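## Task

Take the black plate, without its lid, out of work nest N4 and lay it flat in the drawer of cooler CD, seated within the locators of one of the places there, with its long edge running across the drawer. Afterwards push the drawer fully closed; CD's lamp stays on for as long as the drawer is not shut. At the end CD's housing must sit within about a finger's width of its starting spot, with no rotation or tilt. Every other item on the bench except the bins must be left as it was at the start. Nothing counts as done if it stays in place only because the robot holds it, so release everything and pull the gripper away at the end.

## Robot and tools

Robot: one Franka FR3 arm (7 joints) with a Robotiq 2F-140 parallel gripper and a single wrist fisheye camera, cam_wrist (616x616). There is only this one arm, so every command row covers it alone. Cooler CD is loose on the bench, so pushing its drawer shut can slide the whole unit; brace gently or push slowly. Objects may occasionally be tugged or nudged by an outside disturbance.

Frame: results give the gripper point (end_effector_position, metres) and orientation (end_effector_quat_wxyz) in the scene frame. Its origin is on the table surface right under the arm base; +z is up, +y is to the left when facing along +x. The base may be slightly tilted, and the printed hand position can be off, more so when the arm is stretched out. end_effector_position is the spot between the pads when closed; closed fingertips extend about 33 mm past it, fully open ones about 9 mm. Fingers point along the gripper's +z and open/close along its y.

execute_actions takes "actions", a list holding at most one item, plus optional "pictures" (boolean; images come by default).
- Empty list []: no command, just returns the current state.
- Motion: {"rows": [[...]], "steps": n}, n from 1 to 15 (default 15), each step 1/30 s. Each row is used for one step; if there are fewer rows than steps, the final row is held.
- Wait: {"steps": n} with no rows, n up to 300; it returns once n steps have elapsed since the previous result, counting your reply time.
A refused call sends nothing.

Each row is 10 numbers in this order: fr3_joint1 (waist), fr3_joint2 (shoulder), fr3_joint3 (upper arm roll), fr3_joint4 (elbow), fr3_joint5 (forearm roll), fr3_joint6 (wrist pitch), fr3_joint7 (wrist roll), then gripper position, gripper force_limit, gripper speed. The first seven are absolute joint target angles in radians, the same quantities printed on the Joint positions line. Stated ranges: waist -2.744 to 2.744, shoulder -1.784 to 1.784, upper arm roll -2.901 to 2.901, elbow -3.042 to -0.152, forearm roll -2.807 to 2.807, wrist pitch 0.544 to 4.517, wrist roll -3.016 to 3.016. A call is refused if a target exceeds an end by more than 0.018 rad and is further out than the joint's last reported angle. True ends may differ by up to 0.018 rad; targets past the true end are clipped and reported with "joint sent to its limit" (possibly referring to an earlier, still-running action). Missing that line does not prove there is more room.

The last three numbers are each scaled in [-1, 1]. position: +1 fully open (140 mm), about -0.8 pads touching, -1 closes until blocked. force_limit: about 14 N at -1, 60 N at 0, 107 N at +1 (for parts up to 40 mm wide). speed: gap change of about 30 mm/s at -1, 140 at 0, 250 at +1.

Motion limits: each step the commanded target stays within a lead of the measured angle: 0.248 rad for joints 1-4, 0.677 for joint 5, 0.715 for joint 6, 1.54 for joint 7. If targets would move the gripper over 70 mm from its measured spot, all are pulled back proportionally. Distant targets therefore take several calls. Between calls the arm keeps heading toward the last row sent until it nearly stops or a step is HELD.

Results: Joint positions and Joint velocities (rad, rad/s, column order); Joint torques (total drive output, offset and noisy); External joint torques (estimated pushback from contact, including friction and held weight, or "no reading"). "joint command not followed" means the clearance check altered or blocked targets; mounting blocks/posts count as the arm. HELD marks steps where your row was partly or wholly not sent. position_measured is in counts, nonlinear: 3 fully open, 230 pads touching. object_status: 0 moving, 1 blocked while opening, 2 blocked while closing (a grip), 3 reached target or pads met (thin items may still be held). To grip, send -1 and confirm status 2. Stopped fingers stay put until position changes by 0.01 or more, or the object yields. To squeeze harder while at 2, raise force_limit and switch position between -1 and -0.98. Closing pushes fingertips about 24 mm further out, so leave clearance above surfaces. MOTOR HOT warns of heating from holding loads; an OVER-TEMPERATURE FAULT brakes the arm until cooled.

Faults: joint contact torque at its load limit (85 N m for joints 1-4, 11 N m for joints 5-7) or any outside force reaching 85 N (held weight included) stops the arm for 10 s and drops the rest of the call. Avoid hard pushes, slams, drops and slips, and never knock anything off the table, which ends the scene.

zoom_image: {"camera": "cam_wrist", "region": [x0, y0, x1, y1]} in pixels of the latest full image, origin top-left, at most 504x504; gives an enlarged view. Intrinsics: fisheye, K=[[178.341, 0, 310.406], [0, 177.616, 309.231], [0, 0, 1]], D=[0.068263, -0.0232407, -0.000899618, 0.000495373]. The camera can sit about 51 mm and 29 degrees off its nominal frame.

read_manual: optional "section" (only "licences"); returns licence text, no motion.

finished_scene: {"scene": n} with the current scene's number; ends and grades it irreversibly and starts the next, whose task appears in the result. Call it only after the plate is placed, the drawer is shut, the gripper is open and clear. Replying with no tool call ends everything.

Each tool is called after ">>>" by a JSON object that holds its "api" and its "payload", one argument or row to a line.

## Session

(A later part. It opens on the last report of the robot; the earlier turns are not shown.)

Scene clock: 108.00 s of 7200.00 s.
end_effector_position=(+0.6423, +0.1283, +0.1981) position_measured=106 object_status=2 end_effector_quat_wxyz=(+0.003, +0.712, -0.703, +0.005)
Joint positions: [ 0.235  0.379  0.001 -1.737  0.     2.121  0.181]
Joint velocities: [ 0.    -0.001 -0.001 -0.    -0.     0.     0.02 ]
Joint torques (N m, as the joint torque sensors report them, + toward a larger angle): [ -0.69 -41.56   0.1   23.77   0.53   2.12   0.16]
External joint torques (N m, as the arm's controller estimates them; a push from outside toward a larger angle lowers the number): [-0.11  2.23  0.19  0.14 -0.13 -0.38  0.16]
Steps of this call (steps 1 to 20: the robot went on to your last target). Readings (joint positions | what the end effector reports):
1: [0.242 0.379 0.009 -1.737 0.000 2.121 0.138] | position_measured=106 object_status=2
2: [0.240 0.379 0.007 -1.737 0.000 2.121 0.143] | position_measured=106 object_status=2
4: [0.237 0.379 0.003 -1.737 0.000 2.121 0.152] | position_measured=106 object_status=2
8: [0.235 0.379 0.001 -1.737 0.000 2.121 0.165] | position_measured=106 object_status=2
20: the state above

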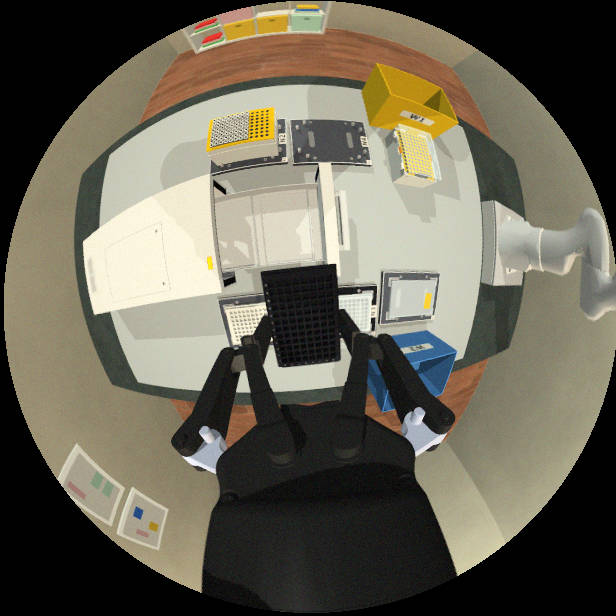

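>>> {"api": "execute_actions", "payload": {
  "actions": [
    {"rows":[[0.22,0.38,0,-1.736,0,2.12,0.15,-1,0,-0.7],[0.2,0.38,0,-1.736,0,2.12,0.12,-1,0,-0.7],[0.18,0.38,0,-1.736,0,2.12,0.09,-1,0,-0.7],[0.16,0.38,0,-1.736,0,2.12,0.06,-1,0,-0.7],[0.14,0.38,0,-1.736,0,2.12,0.03,-1,0,-0.7],[0.12,0.38,0,-1.736,0,2.12,0,-1,0,-0.7],[0.1,0.38,0,-1.736,0,2.12,-0.014,-1,0,-0.7],[0.08,0.38,0,-1.736,0,2.12,-0.014,-1,0,-0.7],[0.065,0.38,0,-1.736,0,2.12,-0.014,-1,0,-0.7],[0.05,0.38,0,-1.736,0,2.13,-0.014,-1,0,-0.7],[0.04,0.39,0,-1.74,0,2.15,-0.014,-1,0,-0.7],[0.03,0.40,0,-1.745,0,2.17,-0.014,-1,0,-0.7],[0.03,0.41,0,-1.75,0,2.18,-0.014,-1,0,-0.7],[0.03,0.42,0,-1.753,0,2.19,-0.014,-1,0,-0.7],[0.03,0.43,0,-1.756,0,2.2,-0.014,-1,0,-0.7]]}
  ],
  "pictures": false
}}

>>> {"api": "execute_actions", "payload": {
  "actions": [
    {"rows":[[0.03,0.44,0,-1.76,0,2.22,-0.018,-1,0,-0.7],[0.03,0.45,0,-1.763,0,2.23,-0.018,-1,0,-0.7],[0.03,0.46,0,-1.766,0,2.24,-0.018,-1,0,-0.7],[0.03,0.47,0,-1.769,0,2.25,-0.018,-1,0,-0.7],[0.03,0.48,0,-1.772,0,2.26,-0.018,-1,0,-0.7],[0.03,0.488,0,-1.774,0,2.27,-0.018,-1,0,-0.7],[0.03,0.495,0,-1.776,0,2.273,-0.018,-1,0,-0.7]]}
  ],
  "pictures": false
}}

>>> {"api": "execute_actions", "payload": {
  "actions": [
    {"steps":15}
  ]
}}

>>> {"api": "zoom_image", "payload": {
  "camera": "cam_wrist",
  "region": [200,200,420,400]
}}

Scene clock: 128.47 s of 7200.00 s.
end_effector_position=(+0.6589, -0.0114, +0.1850) position_measured=106 object_status=2 end_effector_quat_wxyz=(+0.002, +0.685, -0.729, +0.009)
Joint positions: [ 0.029  0.402 -0.007 -1.744  0.     2.158  0.043]
Joint velocities: [-0.134  0.271 -0.023 -0.094  0.     0.248 -0.177]
Joint torques (N m, as the joint torque sensors report them, + toward a larger angle): [  5.95 -38.84   5.5   19.64   0.56   2.83  -0.19]
External joint torques (N m, as the arm's controller estimates them; a push from outside toward a larger angle lowers the number): [-0.84  2.64 -0.43 -1.74 -0.18  0.75 -0.18]
Steps of this call (steps 1 to 15: the robot went on to your last target; steps 16 to 90: nothing new was sent; then 16.97 s passed at rest; steps 91 to 105: all 15 steps of this action). Readings (joint positions | what the end effector reports):
91: [0.234 0.379 0.002 -1.737 0.000 2.121 0.185] | position_measured=106 object_status=2
92: [0.228 0.379 0.004 -1.737 0.000 2.121 0.179] | position_measured=106 object_status=2
94: [0.206 0.379 0.008 -1.737 0.000 2.121 0.160] | position_measured=106 object_status=2
98: [0.130 0.379 0.007 -1.737 0.000 2.121 0.105] | position_measured=106 object_status=2
105: the state above

Scene clock: 128.97 s of 7200.00 s.
end_effector_position=(+0.6526, -0.0088, +0.1159) position_measured=106 object_status=2 end_effector_quat_wxyz=(+0.011, +0.703, -0.711, -0.001)
Joint positions: [ 0.029  0.498 -0.002 -1.778  0.     2.26  -0.003]
Joint velocities: [-0.    -0.001  0.     0.005  0.     0.058 -0.038]
Joint torques (N m, as the joint torque sensors report them, + toward a larger angle): [  0.15 -46.08   1.77  22.67   0.49   3.06  -0.1 ]
External joint torques (N m, as the arm's controller estimates them; a push from outside toward a larger angle lowers the number): [ 0.8  -0.44  1.85  0.39 -0.11  0.63 -0.1 ]
Steps of this call (steps 1 to 15: all 15 steps of this action). Readings (joint positions | what the end effector reports):
1: [0.026 0.412 -0.007 -1.747 0.000 2.168 0.037] | position_measured=106 object_status=2
2: [0.026 0.422 -0.007 -1.751 0.000 2.179 0.032] | position_measured=106 object_status=2
4: [0.026 0.444 -0.006 -1.759 0.000 2.199 0.023] | position_measured=106 object_status=2
8: [0.029 0.484 -0.003 -1.773 0.000 2.235 0.009] | position_measured=106 object_status=2
15: the state above

Scene clock: 129.47 s of 7200.00 s.
end_effector_position=(+0.6556, -0.0089, +0.1169) position_measured=106 object_status=2 end_effector_quat_wxyz=(+0.008, +0.706, -0.708, +0.002)
Joint positions: [ 0.029  0.497 -0.002 -1.778  0.     2.269 -0.012]
Joint velocities: [-0.    -0.     0.001  0.    -0.002  0.003 -0.007]
Joint torques (N m, as the joint torque sensors report them, + toward a larger angle): [ -0.21 -46.09   0.83  22.42   0.62   3.03  -0.17]
External joint torques (N m, as the arm's controller estimates them; a push from outside toward a larger angle lowers the number): [ 0.25 -0.4   0.73  0.07  0.01  0.56 -0.18]
Steps of this call (steps 1 to 15: the robot went on to your last target). Readings (joint positions | what the end effector reports):
1: [0.029 0.498 -0.002 -1.778 0.000 2.262 -0.005] | position_measured=106 object_status=2
2: [0.029 0.498 -0.002 -1.778 0.000 2.263 -0.006] | position_measured=106 object_status=2
4: [0.029 0.497 -0.002 -1.778 0.000 2.265 -0.007] | position_measured=106 object_status=2
8: [0.029 0.497 -0.002 -1.778 0.000 2.268 -0.010] | position_measured=106 object_status=2
15: the state above
The arm was judged still, so your last target was given up. Only a new action makes it travel on or press farther. Fingers that are still opening or closing keep moving.

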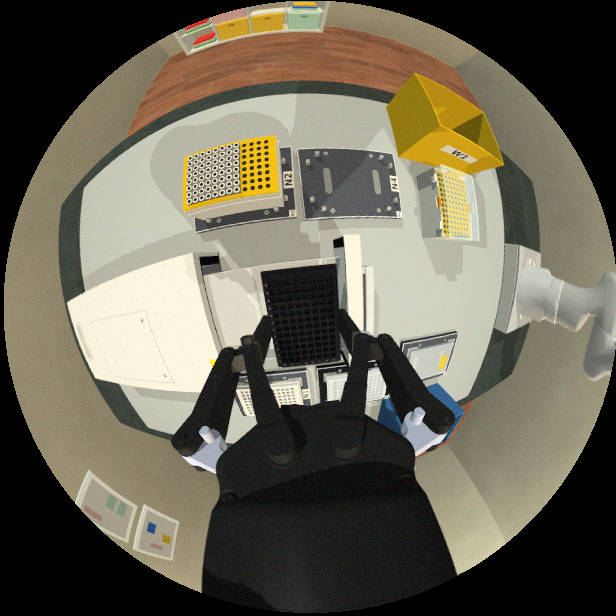

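Region (200, 200, 420, 400) of cam_wrist's 616x616 image, scaled by 2.291, with more detail than that image has; it fills the top 458 rows of this view, and the rest is white.

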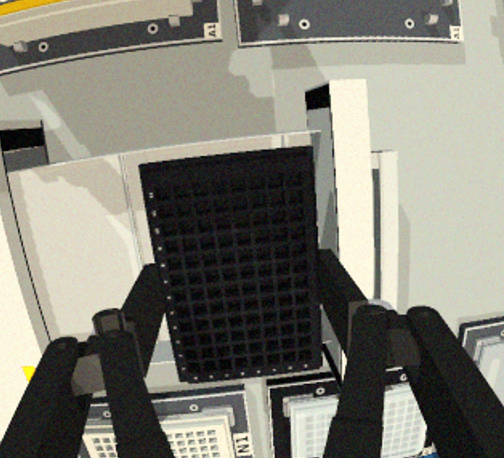

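>>> {"api": "execute_actions", "payload": {
  "actions": [
    {"rows":[[0.03,0.5,0,-1.775,0,2.285,-0.018,-1,0,-0.7],[0.03,0.505,0,-1.774,0,2.292,-0.018,-1,0,-0.7],[0.03,0.51,0,-1.774,0,2.298,-0.018,-1,0,-0.7],[0.03,0.515,0,-1.773,0,2.303,-0.018,-1,0,-0.7],[0.03,0.52,0,-1.773,0,2.308,-0.018,-1,0,-0.7],[0.03,0.525,0,-1.773,0,2.313,-0.018,-1,0,-0.7],[0.03,0.53,0,-1.773,0,2.317,-0.018,-1,0,-0.7],[0.03,0.535,0,-1.773,0,2.32,-0.018,-1,0,-0.7],[0.03,0.539,0,-1.773,0,2.32,-0.018,-1,0,-0.7],[0.03,0.543,0,-1.773,0,2.32,-0.018,-1,0,-0.7]]}
  ],
  "pictures": false
}}

>>> {"api": "execute_actions", "payload": {
  "actions": [
    {"steps":12}
  ]
}}

>>> {"api": "zoom_image", "payload": {
  "camera": "cam_wrist",
  "region": [220,220,400,390]
}}

Scene clock: 137.97 s of 7200.00 s.
end_effector_position=(+0.6582, -0.0092, +0.0922) position_measured=106 object_status=2 end_effector_quat_wxyz=(+0.008, +0.707, -0.707, +0.002)
Joint positions: [ 0.029  0.543 -0.002 -1.774  0.     2.311 -0.015]
Joint velocities: [-0.001  0.006 -0.001 -0.     0.     0.027 -0.003]
Joint torques (N m, as the joint torque sensors report them, + toward a larger angle): [  0.16 -46.06   1.15  21.76   0.46   3.08  -0.11]
External joint torques (N m, as the arm's controller estimates them; a push from outside toward a larger angle lowers the number): [ 0.9   1.9   1.24 -1.09 -0.14  0.5  -0.11]
Steps of this call (steps 1 to 90: nothing new was sent; then 5.00 s passed at rest; steps 91 to 105: all 15 steps of this action). Readings (joint positions | what the end effector reports):
91: [0.029 0.498 -0.002 -1.777 0.000 2.271 -0.015] | position_measured=106 object_status=2
92: [0.029 0.498 -0.002 -1.777 0.000 2.274 -0.015] | position_measured=106 object_status=2
94: [0.029 0.503 -0.002 -1.775 0.000 2.282 -0.015] | position_measured=106 object_status=2
98: [0.029 0.520 -0.002 -1.773 0.000 2.299 -0.015] | position_measured=106 object_status=2
105: the state above

Scene clock: 138.37 s of 7200.00 s.
end_effector_position=(+0.6597, -0.0092, +0.0926) position_measured=106 object_status=2 end_effector_quat_wxyz=(+0.006, +0.707, -0.707, +0.004)
Joint positions: [ 0.029  0.543 -0.002 -1.774  0.     2.316 -0.015]
Joint velocities: [ 0.     0.001  0.     0.001 -0.     0.003 -0.   ]
Joint torques (N m, as the joint torque sensors report them, + toward a larger angle): [ -0.16 -45.24   1.19  21.65   0.58   3.18  -0.09]
External joint torques (N m, as the arm's controller estimates them; a push from outside toward a larger angle lowers the number): [ 0.42  1.27  1.17 -0.34 -0.01  0.68 -0.09]
Steps of this call (steps 1 to 12: the robot went on to your last target). Readings (joint positions | what the end effector reports):
1: [0.029 0.543 -0.002 -1.774 0.000 2.312 -0.015] | position_measured=106 object_status=2
2: [0.029 0.543 -0.002 -1.774 0.000 2.313 -0.015] | position_measured=106 object_status=2
4: [0.029 0.543 -0.002 -1.774 0.000 2.314 -0.015] | position_measured=106 object_status=2
8: [0.029 0.543 -0.002 -1.774 0.000 2.316 -0.015] | position_measured=106 object_status=2
12: the state above

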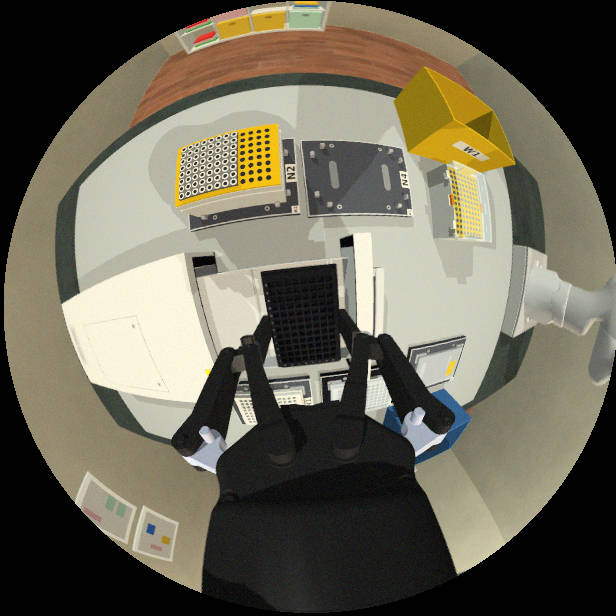

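Region (220, 220, 400, 390) of cam_wrist's 616x616 image, scaled by 2.800, with more detail than that image has.

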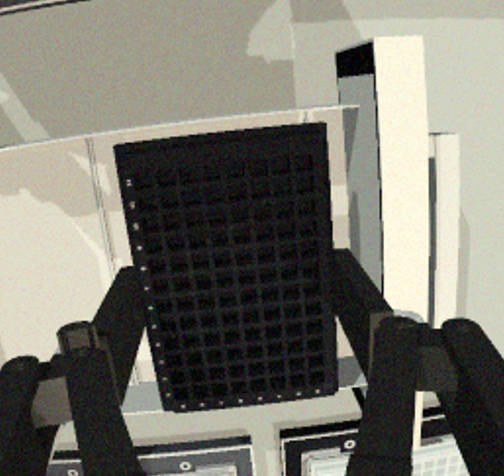

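>>> {"api": "execute_actions", "payload": {
  "actions": [
    {"rows":[[0.03,0.546,0,-1.768,0,2.32,-0.018,-1,0,-0.7],[0.03,0.549,0,-1.763,0,2.322,-0.018,-1,0,-0.7],[0.03,0.552,0,-1.758,0,2.324,-0.018,-1,0,-0.7],[0.03,0.555,0,-1.758,0,2.326,-0.018,-1,0,-0.7],[0.03,0.558,0,-1.758,0,2.328,-0.018,-1,0,-0.7],[0.03,0.561,0,-1.758,0,2.33,-0.018,-1,0,-0.7],[0.03,0.564,0,-1.758,0,2.331,-0.018,-1,0,-0.7],[0.03,0.567,0,-1.758,0,2.331,-0.018,-1,0,-0.7],[0.03,0.5695,0,-1.758,0,2.331,-0.018,-1,0,-0.7]]}
  ]
}}

>>> {"api": "zoom_image", "payload": {
  "camera": "cam_wrist",
  "region": [220,220,400,390]
}}

Scene clock: 150.87 s of 7200.00 s.
end_effector_position=(+0.6630, -0.0094, +0.0828) position_measured=106 object_status=2 end_effector_quat_wxyz=(+0.007, +0.707, -0.707, +0.004)
Joint positions: [ 0.029  0.569 -0.002 -1.759  0.     2.326 -0.015]
Joint velocities: [ 0.001  0.001 -0.001  0.001 -0.     0.006  0.   ]
Joint torques (N m, as the joint torque sensors report them, + toward a larger angle): [ -0.67 -44.56   1.6   22.16   0.51   3.09  -0.22]
External joint torques (N m, as the arm's controller estimates them; a push from outside toward a larger angle lowers the number): [ 0.09  3.08  1.68 -0.1  -0.08  0.57 -0.22]
Steps of this call (steps 1 to 15: the robot went on to your last target; steps 16 to 90: nothing new was sent; then 9.00 s passed at rest; steps 91 to 105: all 15 steps of this action). Readings (joint positions | what the end effector reports):
91: [0.029 0.543 -0.002 -1.773 0.000 2.317 -0.015] | position_measured=106 object_status=2
92: [0.029 0.544 -0.002 -1.771 0.000 2.317 -0.015] | position_measured=106 object_status=2
94: [0.029 0.548 -0.002 -1.765 0.000 2.318 -0.015] | position_measured=106 object_status=2
98: [0.029 0.557 -0.002 -1.759 0.000 2.324 -0.015] | position_measured=106 object_status=2
105: the state above

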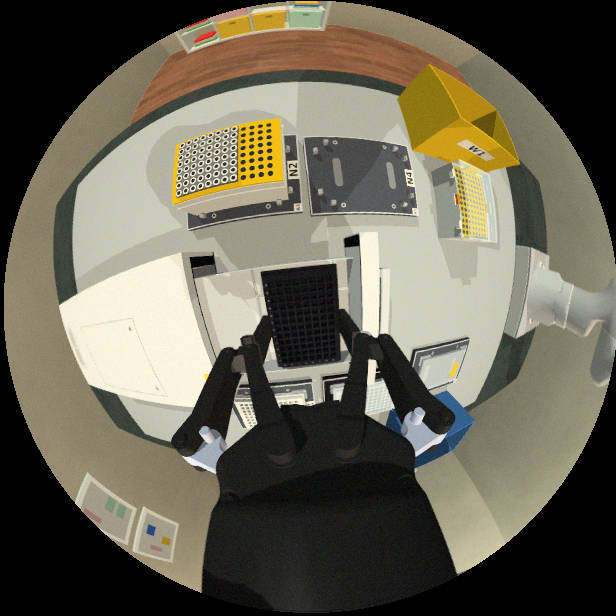

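Region (220, 220, 400, 390) of cam_wrist's 616x616 image, scaled by 2.800, with more detail than that image has.

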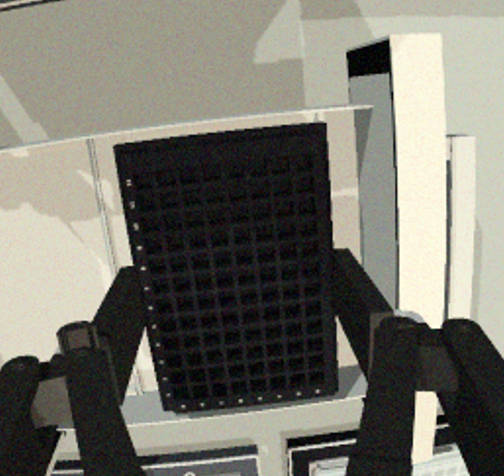

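Down another centimetre.

>>> {"api": "execute_actions", "payload": {
  "actions": [
    {"rows":[[0.03,0.572,0,-1.758,0,2.335,-0.018,-1,0,-0.7],[0.03,0.574,0,-1.758,0,2.338,-0.018,-1,0,-0.7],[0.03,0.576,0,-1.758,0,2.341,-0.018,-1,0,-0.7],[0.03,0.578,0,-1.758,0,2.344,-0.018,-1,0,-0.7],[0.03,0.58,0,-1.758,0,2.346,-0.018,-1,0,-0.7],[0.03,0.582,0,-1.758,0,2.348,-0.018,-1,0,-0.7],[0.03,0.584,0,-1.758,0,2.349,-0.018,-1,0,-0.7],[0.03,0.586,0,-1.758,0,2.349,-0.018,-1,0,-0.7],[0.03,0.587,0,-1.758,0,2.349,-0.018,-1,0,-0.7]]}
  ]
}}

>>> {"api": "zoom_image", "payload": {
  "camera": "cam_wrist",
  "region": [220,220,400,390]
}}

Scene clock: 156.60 s of 7200.00 s.
end_effector_position=(+0.6634, -0.0095, +0.0730) position_measured=106 object_status=2 end_effector_quat_wxyz=(+0.006, +0.707, -0.707, +0.004)
Joint positions: [ 0.029  0.586 -0.002 -1.759  0.     2.344 -0.015]
Joint velocities: [-0.    -0.001  0.     0.     0.     0.012  0.001]
Joint torques (N m, as the joint torque sensors report them, + toward a larger angle): [ -0.69 -45.15   1.04  21.58   0.49   3.02  -0.1 ]
External joint torques (N m, as the arm's controller estimates them; a push from outside toward a larger angle lowers the number): [-0.02  2.3   1.05 -0.18 -0.07  0.52 -0.1 ]
Steps of this call (steps 1 to 15: the robot went on to your last target; steps 16 to 90: nothing new was sent; then 2.23 s passed at rest; steps 91 to 105: all 15 steps of this action). Readings (joint positions | what the end effector reports):
91: [0.029 0.569 -0.002 -1.759 0.000 2.328 -0.015] | position_measured=106 object_status=2
92: [0.029 0.569 -0.002 -1.759 0.000 2.329 -0.015] | position_measured=106 object_status=2
94: [0.029 0.572 -0.002 -1.759 0.000 2.333 -0.015] | position_measured=106 object_status=2
98: [0.029 0.579 -0.002 -1.759 0.000 2.339 -0.015] | position_measured=106 object_status=2
105: the state above

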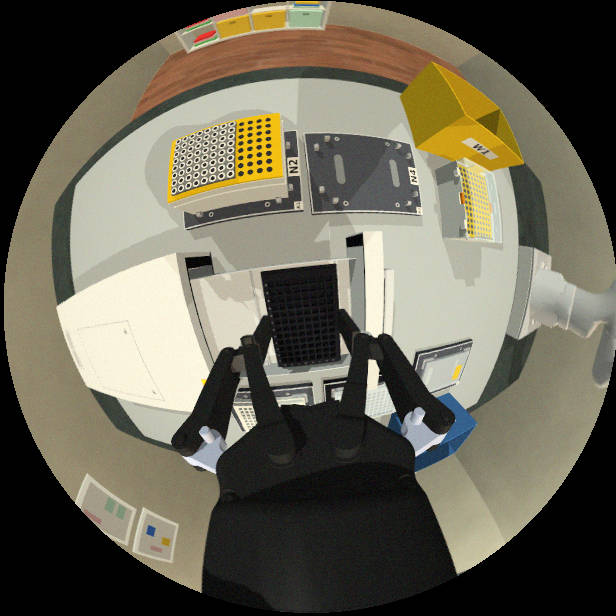

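Region (220, 220, 400, 390) of cam_wrist's 616x616 image, scaled by 2.800, with more detail than that image has.

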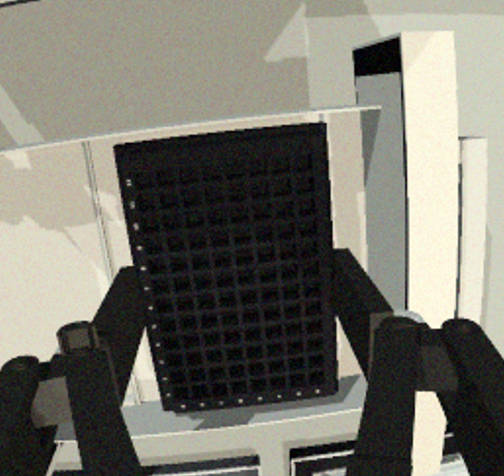

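>>> {"api": "zoom_image", "payload": {
  "camera": "cam_wrist",
  "region": [240,245,360,305]
}}

>>> {"api": "zoom_image", "payload": {
  "camera": "cam_wrist",
  "region": [250,325,370,385]
}}

Region (240, 245, 360, 305) of cam_wrist's 616x616 image, scaled by 4.200, with more detail than that image has.

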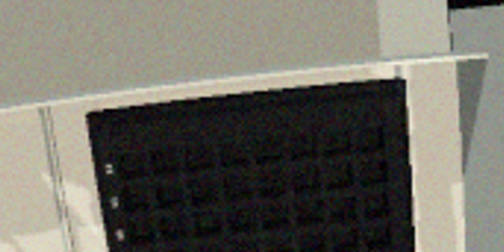

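Region (250, 325, 370, 385) of cam_wrist's 616x616 image, scaled by 4.200, with more detail than that image has.

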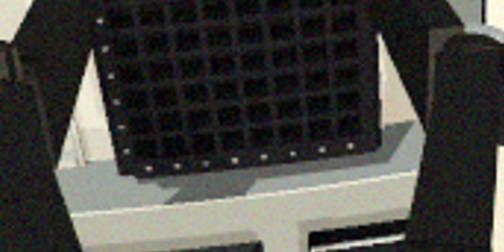

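>>> {"api": "execute_actions", "payload": {
  "actions": [
    {"rows":[[0.03,0.587,0,-1.76,0,2.352,-0.018,-1,0,-0.7],[0.03,0.587,0,-1.762,0,2.354,-0.018,-1,0,-0.7],[0.03,0.588,0,-1.763,0,2.356,-0.018,-1,0,-0.7],[0.03,0.589,0,-1.763,0,2.358,-0.018,-1,0,-0.7],[0.03,0.590,0,-1.763,0,2.36,-0.018,-1,0,-0.7],[0.03,0.591,0,-1.763,0,2.361,-0.018,-1,0,-0.7],[0.03,0.592,0,-1.763,0,2.362,-0.018,-1,0,-0.7],[0.03,0.593,0,-1.763,0,2.362,-0.018,-1,0,-0.7],[0.03,0.594,0,-1.763,0,2.362,-0.018,-1,0,-0.7],[0.03,0.595,0,-1.763,0,2.362,-0.018,-1,0,-0.7]]}
  ]
}}

>>> {"api": "zoom_image", "payload": {
  "camera": "cam_wrist",
  "region": [240,245,360,325]
}}

Scene clock: 168.03 s of 7200.00 s.
end_effector_position=(+0.6636, -0.0096, +0.0678) position_measured=106 object_status=2 end_effector_quat_wxyz=(+0.005, +0.707, -0.707, +0.005)
Joint positions: [ 0.029  0.594 -0.002 -1.762  0.     2.357 -0.015]
Joint velocities: [ 0.     0.004 -0.001 -0.    -0.001  0.006 -0.002]
Joint torques (N m, as the joint torque sensors report them, + toward a larger angle): [  0.13 -44.94   1.29  20.31   0.5    3.08  -0.16]
External joint torques (N m, as the arm's controller estimates them; a push from outside toward a larger angle lowers the number): [ 0.87  2.79  1.35 -1.47 -0.07  0.56 -0.17]
Steps of this call (steps 1 to 15: the robot went on to your last target; steps 16 to 90: nothing new was sent; then 7.93 s passed at rest; steps 91 to 105: all 15 steps of this action). Readings (joint positions | what the end effector reports):
91: [0.029 0.586 -0.002 -1.759 0.000 2.346 -0.015] | position_measured=106 object_status=2
92: [0.029 0.586 -0.002 -1.759 0.000 2.347 -0.015] | position_measured=106 object_status=2
94: [0.029 0.586 -0.002 -1.760 0.000 2.349 -0.015] | position_measured=106 object_status=2
98: [0.029 0.589 -0.002 -1.761 0.000 2.354 -0.015] | position_measured=106 object_status=2
105: the state above

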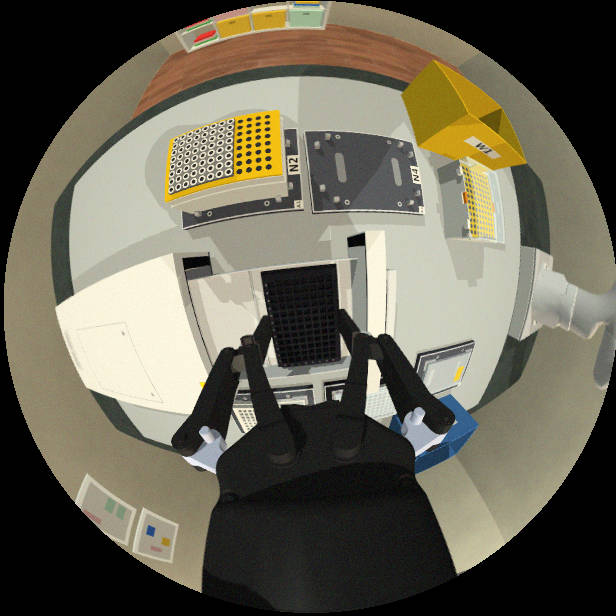

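Region (240, 245, 360, 325) of cam_wrist's 616x616 image, scaled by 4.200, with more detail than that image has.

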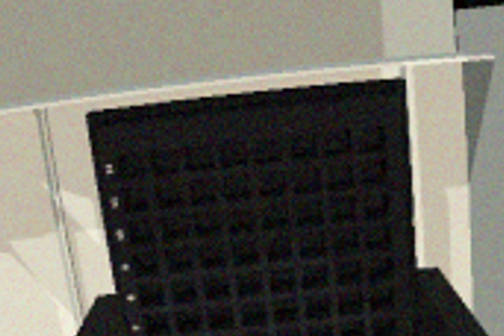

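>>> {"api": "execute_actions", "payload": {
  "actions": [
    {"rows":[[0.03,0.592,0,-1.767,0,2.362,-0.018,-1,0,-0.7],[0.03,0.589,0,-1.772,0,2.362,-0.018,-1,0,-0.7],[0.03,0.589,0,-1.772,0,2.362,-0.018,-1,0,-0.7],[0.03,0.589,0,-1.772,0,2.362,-0.018,-1,0,-0.7],[0.03,0.589,0,-1.772,0,2.363,-0.018,-1,0,-0.7],[0.03,0.59,0,-1.772,0,2.364,-0.018,-1,0,-0.7],[0.03,0.591,0,-1.772,0,2.365,-0.018,-1,0,-0.7],[0.03,0.592,0,-1.772,0,2.366,-0.018,-1,0,-0.7],[0.03,0.593,0,-1.772,0,2.367,-0.018,-1,0,-0.7]]}
  ]
}}

>>> {"api": "zoom_image", "payload": {
  "camera": "cam_wrist",
  "region": [240,245,360,325]
}}

Scene clock: 175.23 s of 7200.00 s.
end_effector_position=(+0.6611, -0.0096, +0.0656) position_measured=106 object_status=2 end_effector_quat_wxyz=(+0.006, +0.707, -0.707, +0.004)
Joint positions: [ 0.029  0.592 -0.002 -1.771  0.     2.363 -0.015]
Joint velocities: [-0.001  0.    -0.    -0.001  0.001  0.006  0.   ]
Joint torques (N m, as the joint torque sensors report them, + toward a larger angle): [  0.6  -45.16   2.14  20.95   0.49   2.94  -0.09]
External joint torques (N m, as the arm's controller estimates them; a push from outside toward a larger angle lowers the number): [ 1.33  1.89  2.19 -0.43 -0.07  0.47 -0.09]
Steps of this call (steps 1 to 15: the robot went on to your last target; steps 16 to 90: nothing new was sent; then 3.70 s passed at rest; steps 91 to 105: all 15 steps of this action). Readings (joint positions | what the end effector reports):
91: [0.029 0.593 -0.002 -1.763 0.000 2.359 -0.015] | position_measured=106 object_status=2
92: [0.029 0.593 -0.002 -1.765 0.000 2.359 -0.015] | position_measured=106 object_status=2
94: [0.029 0.592 -0.002 -1.768 0.000 2.359 -0.015] | position_measured=106 object_status=2
98: [0.029 0.592 -0.002 -1.771 0.000 2.360 -0.015] | position_measured=106 object_status=2
105: the state above

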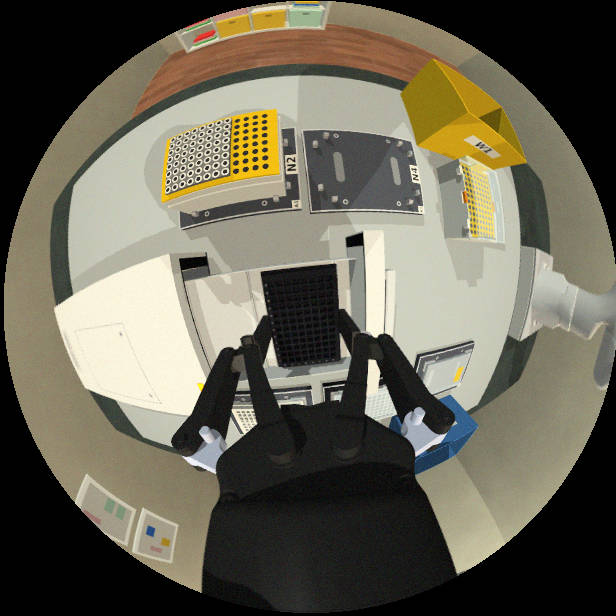

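Region (240, 245, 360, 325) of cam_wrist's 616x616 image, scaled by 4.200, with more detail than that image has.

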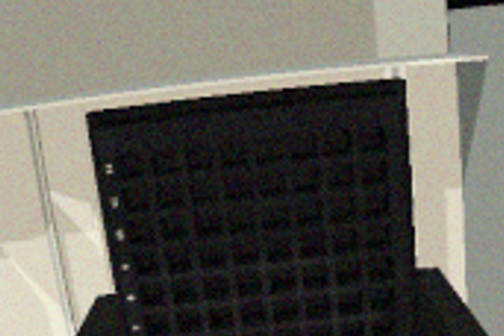

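>>> {"api": "execute_actions", "payload": {
  "actions": [
    {"rows":[[0.03,0.594,0,-1.768,0,2.367,-0.018,-1,0,-0.7],[0.03,0.596,0,-1.764,0,2.368,-0.018,-1,0,-0.7],[0.03,0.597,0,-1.764,0,2.369,-0.018,-1,0,-0.7],[0.03,0.598,0,-1.764,0,2.37,-0.018,-1,0,-0.7],[0.03,0.599,0,-1.764,0,2.371,-0.018,-1,0,-0.7],[0.03,0.6,0,-1.764,0,2.372,-0.018,-1,0,-0.7],[0.03,0.601,0,-1.764,0,2.373,-0.018,-1,0,-0.7],[0.03,0.602,0,-1.764,0,2.374,-0.018,-1,0,-0.7],[0.03,0.603,0,-1.764,0,2.374,-0.018,-1,0,-0.7],[0.03,0.604,0,-1.764,0,2.374,-0.018,-1,0,-0.7],[0.03,0.605,0,-1.764,0,2.374,-0.018,-1,0,-0.7],[0.03,0.606,0,-1.764,0,2.374,-0.018,-1,0,-0.7]]}
  ]
}}

>>> {"api": "zoom_image", "payload": {
  "camera": "cam_wrist",
  "region": [240,245,360,325]
}}

Scene clock: 183.43 s of 7200.00 s.
end_effector_position=(+0.6624, -0.0096, +0.0605) position_measured=106 object_status=2 end_effector_quat_wxyz=(+0.006, +0.707, -0.707, +0.004)
Joint positions: [ 0.029  0.604 -0.002 -1.765  0.     2.37  -0.015]
Joint velocities: [-0.     0.012  0.001  0.001  0.002  0.003  0.002]
Joint torques (N m, as the joint torque sensors report them, + toward a larger angle): [  0.23 -45.55   1.39  21.42   0.5    3.08  -0.17]
External joint torques (N m, as the arm's controller estimates them; a push from outside toward a larger angle lowers the number): [ 0.75  2.51  1.25 -0.33 -0.06  0.54 -0.17]
Steps of this call (steps 1 to 15: the robot went on to your last target; steps 16 to 90: nothing new was sent; then 4.70 s passed at rest; steps 91 to 105: all 15 steps of this action). Readings (joint positions | what the end effector reports):
91: [0.029 0.592 -0.002 -1.771 0.000 2.364 -0.015] | position_measured=106 object_status=2
92: [0.029 0.593 -0.002 -1.770 0.000 2.364 -0.015] | position_measured=106 object_status=2
94: [0.029 0.594 -0.002 -1.767 0.000 2.365 -0.015] | position_measured=106 object_status=2
98: [0.029 0.597 -0.002 -1.766 0.000 2.367 -0.015] | position_measured=106 object_status=2
105: the state above

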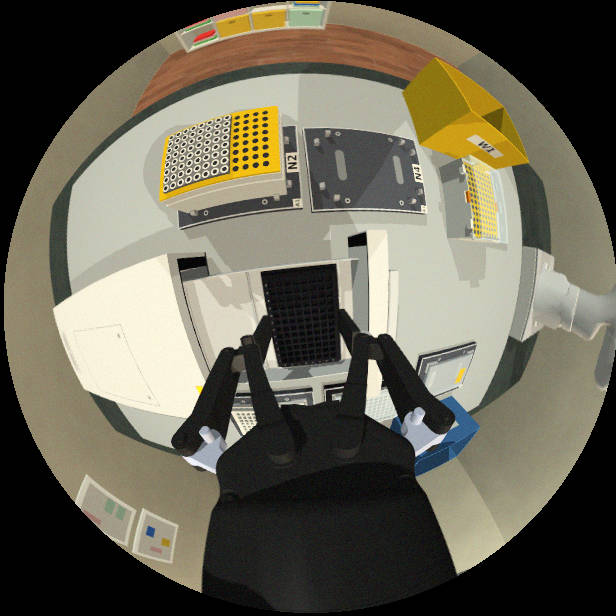

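Region (240, 245, 360, 325) of cam_wrist's 616x616 image, scaled by 4.200, with more detail than that image has.

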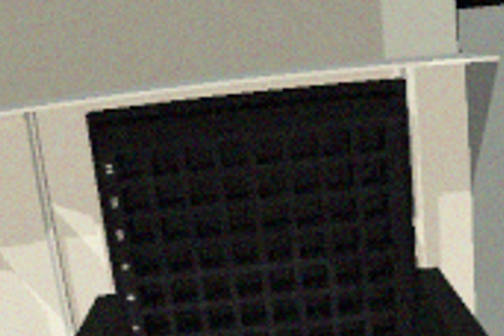

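>>> {"api": "execute_actions", "payload": {
  "actions": [
    {"rows":[[0.03,0.607,0,-1.764,0,2.376,-0.018,-1,0,-0.7],[0.03,0.608,0,-1.764,0,2.377,-0.018,-1,0,-0.7],[0.03,0.609,0,-1.764,0,2.378,-0.018,-1,0,-0.7],[0.03,0.61,0,-1.764,0,2.379,-0.018,-1,0,-0.7],[0.03,0.611,0,-1.764,0,2.38,-0.018,-1,0,-0.7],[0.03,0.612,0,-1.764,0,2.381,-0.018,-1,0,-0.7],[0.03,0.613,0,-1.764,0,2.382,-0.018,-1,0,-0.7],[0.03,0.614,0,-1.764,0,2.382,-0.018,-1,0,-0.7],[0.03,0.615,0,-1.764,0,2.382,-0.018,-1,0,-0.7]]}
  ]
}}

>>> {"api": "zoom_image", "payload": {
  "camera": "cam_wrist",
  "region": [240,245,360,325]
}}

Scene clock: 192.07 s of 7200.00 s.
end_effector_position=(+0.6631, -0.0096, +0.0569) position_measured=106 object_status=2 end_effector_quat_wxyz=(+0.005, +0.707, -0.707, +0.005)
Joint positions: [ 0.029  0.611 -0.002 -1.765  0.     2.378 -0.015]
Joint velocities: [ 0.     0.     0.001  0.     0.001  0.001 -0.   ]
Joint torques (N m, as the joint torque sensors report them, + toward a larger angle): [ -0.59 -44.04   1.24  20.55   0.46   3.16  -0.11]
External joint torques (N m, as the arm's controller estimates them; a push from outside toward a larger angle lowers the number): [-0.07  3.58  1.1  -0.83 -0.09  0.65 -0.11]
Steps of this call (steps 1 to 15: the robot went on to your last target; steps 16 to 90: nothing new was sent; then 5.13 s passed at rest; steps 91 to 105: all 15 steps of this action). Readings (joint positions | what the end effector reports):
91: [0.029 0.605 -0.002 -1.765 0.000 2.371 -0.015] | position_measured=106 object_status=2
92: [0.029 0.605 -0.002 -1.765 0.000 2.371 -0.015] | position_measured=106 object_status=2
94: [0.029 0.606 -0.002 -1.765 0.000 2.373 -0.015] | position_measured=106 object_status=2
98: [0.029 0.610 -0.002 -1.765 0.000 2.376 -0.015] | position_measured=106 object_status=2
105: the state above

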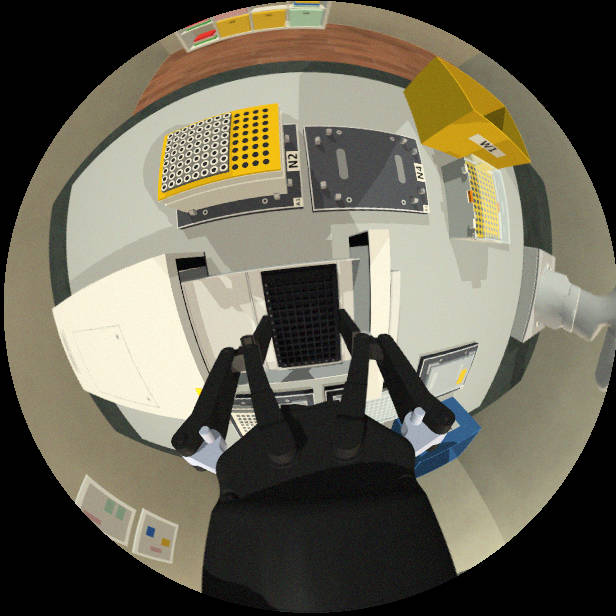

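Region (240, 245, 360, 325) of cam_wrist's 616x616 image, scaled by 4.200, with more detail than that image has.

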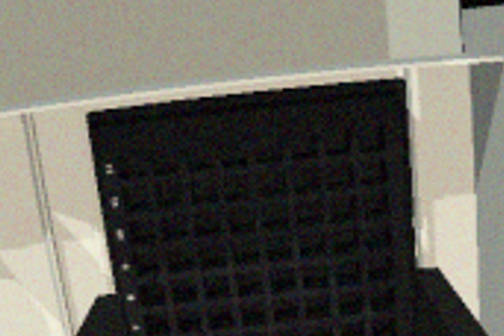

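>>> {"api": "execute_actions", "payload": {
  "actions": [
    {"rows":[[0.03,0.606,0,-1.766,0,2.381,-0.018,-1,0,-0.7],[0.03,0.604,0,-1.768,0,2.381,-0.018,-1,0,-0.7],[0.03,0.603,0,-1.77,0,2.381,-0.018,-1,0,-0.7],[0.03,0.603,0,-1.772,0,2.381,-0.018,-1,0,-0.7],[0.03,0.603,0,-1.772,0,2.381,-0.018,-1,0,-0.7],[0.03,0.603,0,-1.772,0,2.381,-0.018,-1,0,-0.7],[0.03,0.603,0,-1.772,0,2.381,-0.018,-1,0,-0.7],[0.03,0.605,0,-1.772,0,2.382,-0.018,-1,0,-0.7],[0.03,0.607,0,-1.772,0,2.383,-0.018,-1,0,-0.7],[0.03,0.609,0,-1.772,0,2.384,-0.018,-1,0,-0.7],[0.03,0.611,0,-1.772,0,2.385,-0.018,-1,0,-0.7],[0.03,0.613,0,-1.772,0,2.386,-0.018,-1,0,-0.7]]}
  ],
  "pictures": false
}}

>>> {"api": "execute_actions", "payload": {
  "actions": [
    {"steps":10}
  ]
}}

>>> {"api": "zoom_image", "payload": {
  "camera": "cam_wrist",
  "region": [240,245,360,325]
}}

Scene clock: 199.73 s of 7200.00 s.
end_effector_position=(+0.6622, -0.0096, +0.0567) position_measured=106 object_status=2 end_effector_quat_wxyz=(+0.005, +0.707, -0.707, +0.005)
Joint positions: [ 0.029  0.608 -0.002 -1.77   0.     2.382 -0.015]
Joint velocities: [-0.001  0.     0.    -0.001 -0.     0.008 -0.001]
Joint torques (N m, as the joint torque sensors report them, + toward a larger angle): [ -0.28 -43.09   1.47  20.24   0.48   3.    -0.14]
External joint torques (N m, as the arm's controller estimates them; a push from outside toward a larger angle lowers the number): [ 0.31  4.03  1.39 -0.85 -0.07  0.43 -0.14]
Steps of this call (steps 1 to 15: the robot went on to your last target; steps 16 to 90: nothing new was sent; then 4.17 s passed at rest; steps 91 to 105: all 15 steps of this action). Readings (joint positions | what the end effector reports):
91: [0.029 0.611 -0.002 -1.765 0.000 2.378 -0.015] | position_measured=106 object_status=2
92: [0.029 0.610 -0.002 -1.765 0.000 2.378 -0.015] | position_measured=106 object_status=2
94: [0.029 0.607 -0.002 -1.768 0.000 2.378 -0.015] | position_measured=106 object_status=2
98: [0.029 0.606 -0.002 -1.770 0.000 2.378 -0.015] | position_measured=106 object_status=2
105: the state above

Scene clock: 200.07 s of 7200.00 s.
end_effector_position=(+0.6624, -0.0096, +0.0567) position_measured=106 object_status=2 end_effector_quat_wxyz=(+0.005, +0.707, -0.707, +0.005)
Joint positions: [ 0.029  0.608 -0.002 -1.77   0.     2.383 -0.015]
Joint velocities: [ 0.     0.    -0.    -0.001  0.001  0.001  0.002]
Joint torques (N m, as the joint torque sensors report them, + toward a larger angle): [ -0.12 -43.14   0.93  19.49   0.49   3.06  -0.08]
External joint torques (N m, as the arm's controller estimates them; a push from outside toward a larger angle lowers the number): [ 0.47  4.24  0.85 -1.8  -0.06  0.56 -0.08]
Steps of this call (steps 1 to 10: the robot went on to your last target). Readings (joint positions | what the end effector reports):
1: [0.029 0.608 -0.002 -1.770 0.000 2.382 -0.015] | position_measured=106 object_status=2
2: [0.029 0.608 -0.002 -1.770 0.000 2.382 -0.015] | position_measured=106 object_status=2
4: [0.029 0.608 -0.002 -1.770 0.000 2.382 -0.015] | position_measured=106 object_status=2
8: [0.029 0.608 -0.002 -1.770 0.000 2.383 -0.015] | position_measured=106 object_status=2
10: the state above

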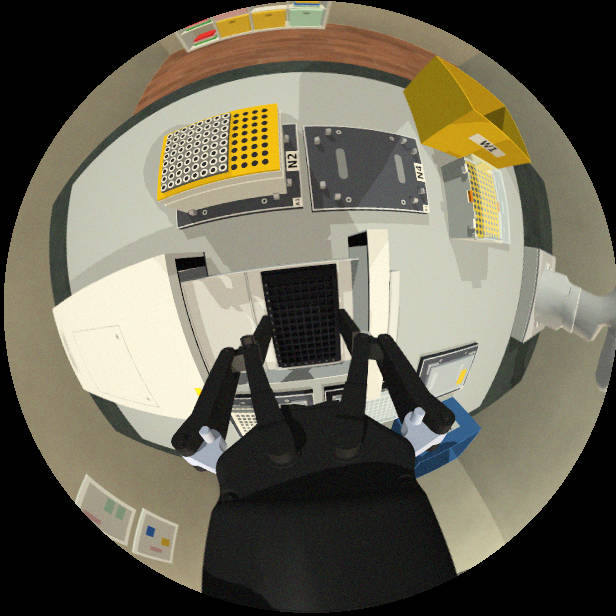

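Region (240, 245, 360, 325) of cam_wrist's 616x616 image, scaled by 4.200, with more detail than that image has.

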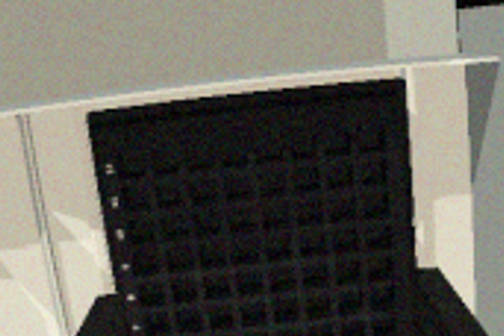

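>>> {"api": "execute_actions", "payload": {
  "actions": [
    {"rows":[[0.03,0.607,0,-1.77,0,2.383,-0.018,0.35,0,-0.6]]}
  ],
  "pictures": false
}}

>>> {"api": "execute_actions", "payload": {
  "actions": [
    {"rows":[[0.03,0.60,0,-1.77,0,2.372,-0.018,0.35,0,-0.6],[0.03,0.59,0,-1.77,0,2.36,-0.018,0.35,0,-0.6],[0.03,0.58,0,-1.77,0,2.348,-0.018,0.35,0,-0.6],[0.03,0.57,0,-1.77,0,2.336,-0.018,0.35,0,-0.6],[0.03,0.56,0,-1.77,0,2.324,-0.018,0.35,0,-0.6],[0.03,0.55,0,-1.77,0,2.312,-0.018,0.35,0,-0.6],[0.03,0.54,0,-1.769,0,2.3,-0.018,0.35,0,-0.6],[0.03,0.53,0,-1.768,0,2.288,-0.018,0.35,0,-0.6],[0.03,0.52,0,-1.767,0,2.276,-0.018,0.35,0,-0.6],[0.03,0.505,0,-1.765,0,2.26,-0.018,0.35,0,-0.6],[0.03,0.49,0,-1.762,0,2.24,-0.018,0.35,0,-0.6],[0.03,0.475,0,-1.758,0,2.22,-0.018,0.35,0,-0.6],[0.03,0.46,0,-1.755,0,2.21,-0.018,0.35,0,-0.6],[0.03,0.445,0,-1.752,0,2.197,-0.018,0.35,0,-0.6],[0.03,0.43,0,-1.75,0,2.18,-0.018,0.35,0,-0.6]]}
  ],
  "pictures": false
}}

>>> {"api": "execute_actions", "payload": {
  "actions": [
    {"rows":[[0.06,0.43,0,-1.75,0,2.18,0.04,0.35,0,-0.6],[0.06,0.43,0,-1.75,0,2.18,0.04,0.35,0,-0.6],[0.06,0.43,0,-1.75,0,2.18,0.04,0.35,0,-0.6],[0.09,0.43,0,-1.75,0,2.18,0.09,0.35,0,-0.6],[0.09,0.43,0,-1.75,0,2.18,0.09,0.35,0,-0.6],[0.09,0.43,0,-1.75,0,2.18,0.09,0.35,0,-0.6],[0.115,0.43,0,-1.75,0,2.18,0.09,0.35,0,-0.6],[0.115,0.43,0,-1.75,0,2.18,0.09,0.35,0,-0.6],[0.135,0.43,0,-1.75,0,2.18,0.09,0.35,0,-0.6]]}
  ],
  "pictures": false
}}

>>> {"api": "execute_actions", "payload": {
  "actions": [
    {"steps":12}
  ]
}}

>>> {"api": "zoom_image", "payload": {
  "camera": "cam_wrist",
  "region": [240,195,360,315]
}}

Scene clock: 210.63 s of 7200.00 s.
end_effector_position=(+0.6625, -0.0096, +0.0568) position_measured=85 object_status=3 end_effector_quat_wxyz=(+0.005, +0.707, -0.707, +0.006)
Joint positions: [ 0.029  0.608 -0.002 -1.77   0.     2.383 -0.015]
Joint velocities: [-0.001  0.    -0.001  0.002  0.     0.001 -0.001]
Joint torques (N m, as the joint torque sensors report them, + toward a larger angle): [ -0.55 -46.37   1.22  20.88   0.58   2.55  -0.22]
External joint torques (N m, as the arm's controller estimates them; a push from outside toward a larger angle lowers the number): [ 0.11  1.18  1.19 -0.51  0.02  0.04 -0.22]
Steps of this call (steps 1 to 15: the robot went on to your last target; steps 16 to 90: nothing new was sent; then 7.07 s passed at rest; steps 91 to 105: all 15 steps of this action). Readings (joint positions | what the end effector reports):
91: [0.029 0.608 -0.002 -1.770 0.000 2.383 -0.015] | position_measured=106 object_status=0
92: [0.029 0.608 -0.002 -1.770 0.000 2.383 -0.015] | position_measured=106 object_status=0
94: [0.029 0.608 -0.002 -1.770 0.000 2.383 -0.015] | position_measured=95 object_status=0
98: [0.029 0.608 -0.002 -1.770 0.000 2.383 -0.015] | position_measured=85 object_status=0
105: the state above

Scene clock: 211.13 s of 7200.00 s.
end_effector_position=(+0.6659, -0.0084, +0.1433) position_measured=85 object_status=3 end_effector_quat_wxyz=(-0.002, +0.707, -0.707, +0.012)
Joint positions: [ 0.029  0.467 -0.002 -1.759  0.     2.248 -0.015]
Joint velocities: [-0.    -0.453  0.     0.087  0.    -0.395 -0.   ]
Joint torques (N m, as the joint torque sensors report them, + toward a larger angle): [ -0.83 -43.91   0.75  23.11   0.57   2.22  -0.1 ]
External joint torques (N m, as the arm's controller estimates them; a push from outside toward a larger angle lowers the number): [-0.21  0.26  0.81  0.37 -0.05 -0.46 -0.1 ]
Steps of this call (steps 1 to 15: all 15 steps of this action). Readings (joint positions | what the end effector reports):
1: [0.029 0.608 -0.002 -1.770 0.000 2.382 -0.015] | position_measured=85 object_status=3
2: [0.029 0.606 -0.002 -1.771 0.000 2.378 -0.015] | position_measured=85 object_status=3
4: [0.029 0.595 -0.002 -1.772 0.000 2.367 -0.015] | position_measured=85 object_status=3
8: [0.029 0.557 -0.002 -1.772 0.000 2.334 -0.015] | position_measured=85 object_status=3
15: the state above

Scene clock: 211.63 s of 7200.00 s.
end_effector_position=(+0.6569, +0.0669, +0.1669) position_measured=85 object_status=3 end_effector_quat_wxyz=(+0.002, +0.720, -0.694, +0.006)
Joint positions: [ 0.137  0.428  0.003 -1.749  0.     2.187  0.063]
Joint velocities: [ 0.008  0.001 -0.001 -0.001 -0.001 -0.02   0.077]
Joint torques (N m, as the joint torque sensors report them, + toward a larger angle): [ -2.76 -41.56  -2.09  21.42   0.59   2.09   0.29]
External joint torques (N m, as the arm's controller estimates them; a push from outside toward a larger angle lowers the number): [ 0.47  2.96  0.65 -1.74 -0.02 -0.41  0.29]
Steps of this call (steps 1 to 15: all 15 steps of this action). Readings (joint positions | what the end effector reports):
1: [0.033 0.453 -0.004 -1.755 0.000 2.236 -0.010] | position_measured=85 object_status=3
2: [0.038 0.442 -0.005 -1.751 0.000 2.227 -0.005] | position_measured=85 object_status=3
4: [0.053 0.429 -0.006 -1.747 0.000 2.214 0.007] | position_measured=85 object_status=3
8: [0.094 0.426 -0.003 -1.747 0.000 2.198 0.035] | position_measured=85 object_status=3
15: the state above

Scene clock: 212.03 s of 7200.00 s.
end_effector_position=(+0.6561, +0.0652, +0.1666) position_measured=85 object_status=3 end_effector_quat_wxyz=(+0.003, +0.713, -0.701, +0.005)
Joint positions: [ 0.136  0.428  0.002 -1.749  0.     2.183  0.08 ]
Joint velocities: [-0.001  0.001 -0.     0.001  0.    -0.003  0.023]
Joint torques (N m, as the joint torque sensors report them, + toward a larger angle): [ -0.39 -42.13  -0.7   21.91   0.58   2.01   0.19]
External joint torques (N m, as the arm's controller estimates them; a push from outside toward a larger angle lowers the number): [ 0.35  2.75 -0.55 -1.43 -0.07 -0.52  0.19]
Steps of this call (steps 1 to 12: the robot went on to your last target). Readings (joint positions | what the end effector reports):
1: [0.137 0.428 0.003 -1.749 0.000 2.186 0.065] | position_measured=85 object_status=3
2: [0.137 0.428 0.003 -1.749 0.000 2.185 0.067] | position_measured=85 object_status=3
4: [0.137 0.428 0.003 -1.749 0.000 2.185 0.071] | position_measured=85 object_status=3
8: [0.136 0.428 0.002 -1.749 0.000 2.184 0.077] | position_measured=85 object_status=3
12: the state above

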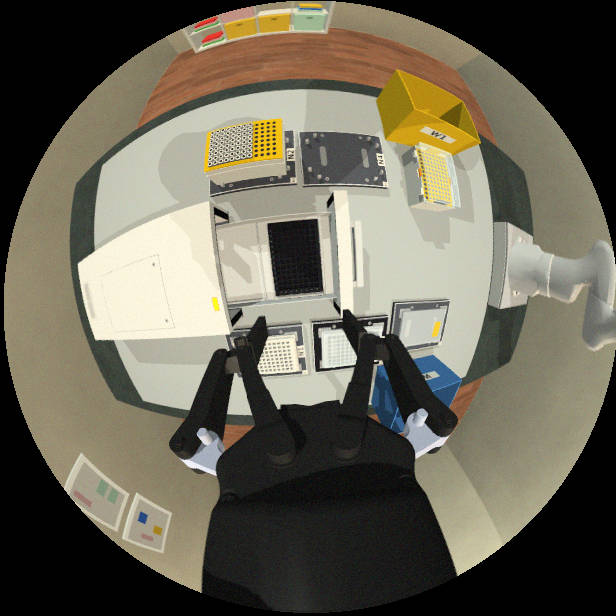

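Region (240, 195, 360, 315) of cam_wrist's 616x616 image, scaled by 4.200, with more detail than that image has.

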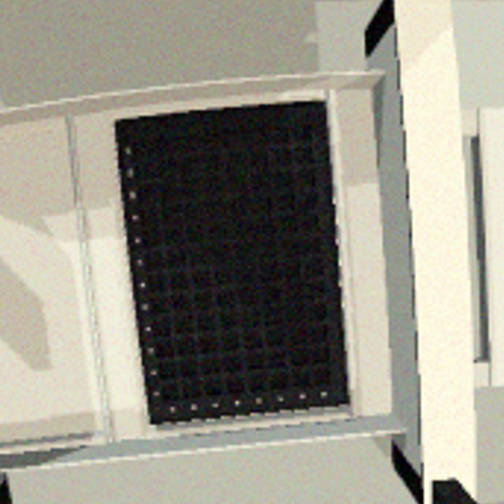

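>>> {"api": "zoom_image", "payload": {
  "camera": "cam_wrist",
  "region": [255,265,335,305]
}}

>>> {"api": "zoom_image", "payload": {
  "camera": "cam_wrist",
  "region": [250,205,330,245]
}}

Region (255, 265, 335, 305) of cam_wrist's 616x616 image, scaled by 6.300, with more detail than that image has.

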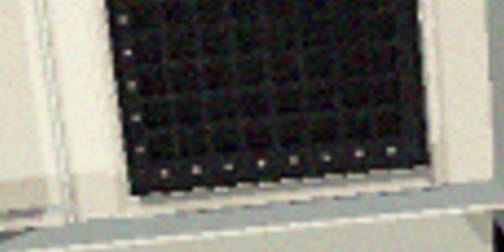

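Region (250, 205, 330, 245) of cam_wrist's 616x616 image, scaled by 6.300, with more detail than that image has.

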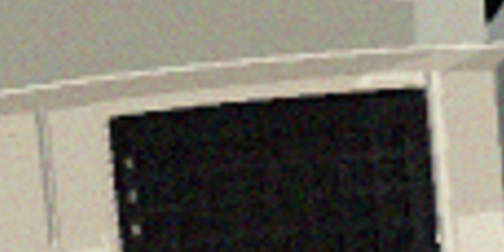

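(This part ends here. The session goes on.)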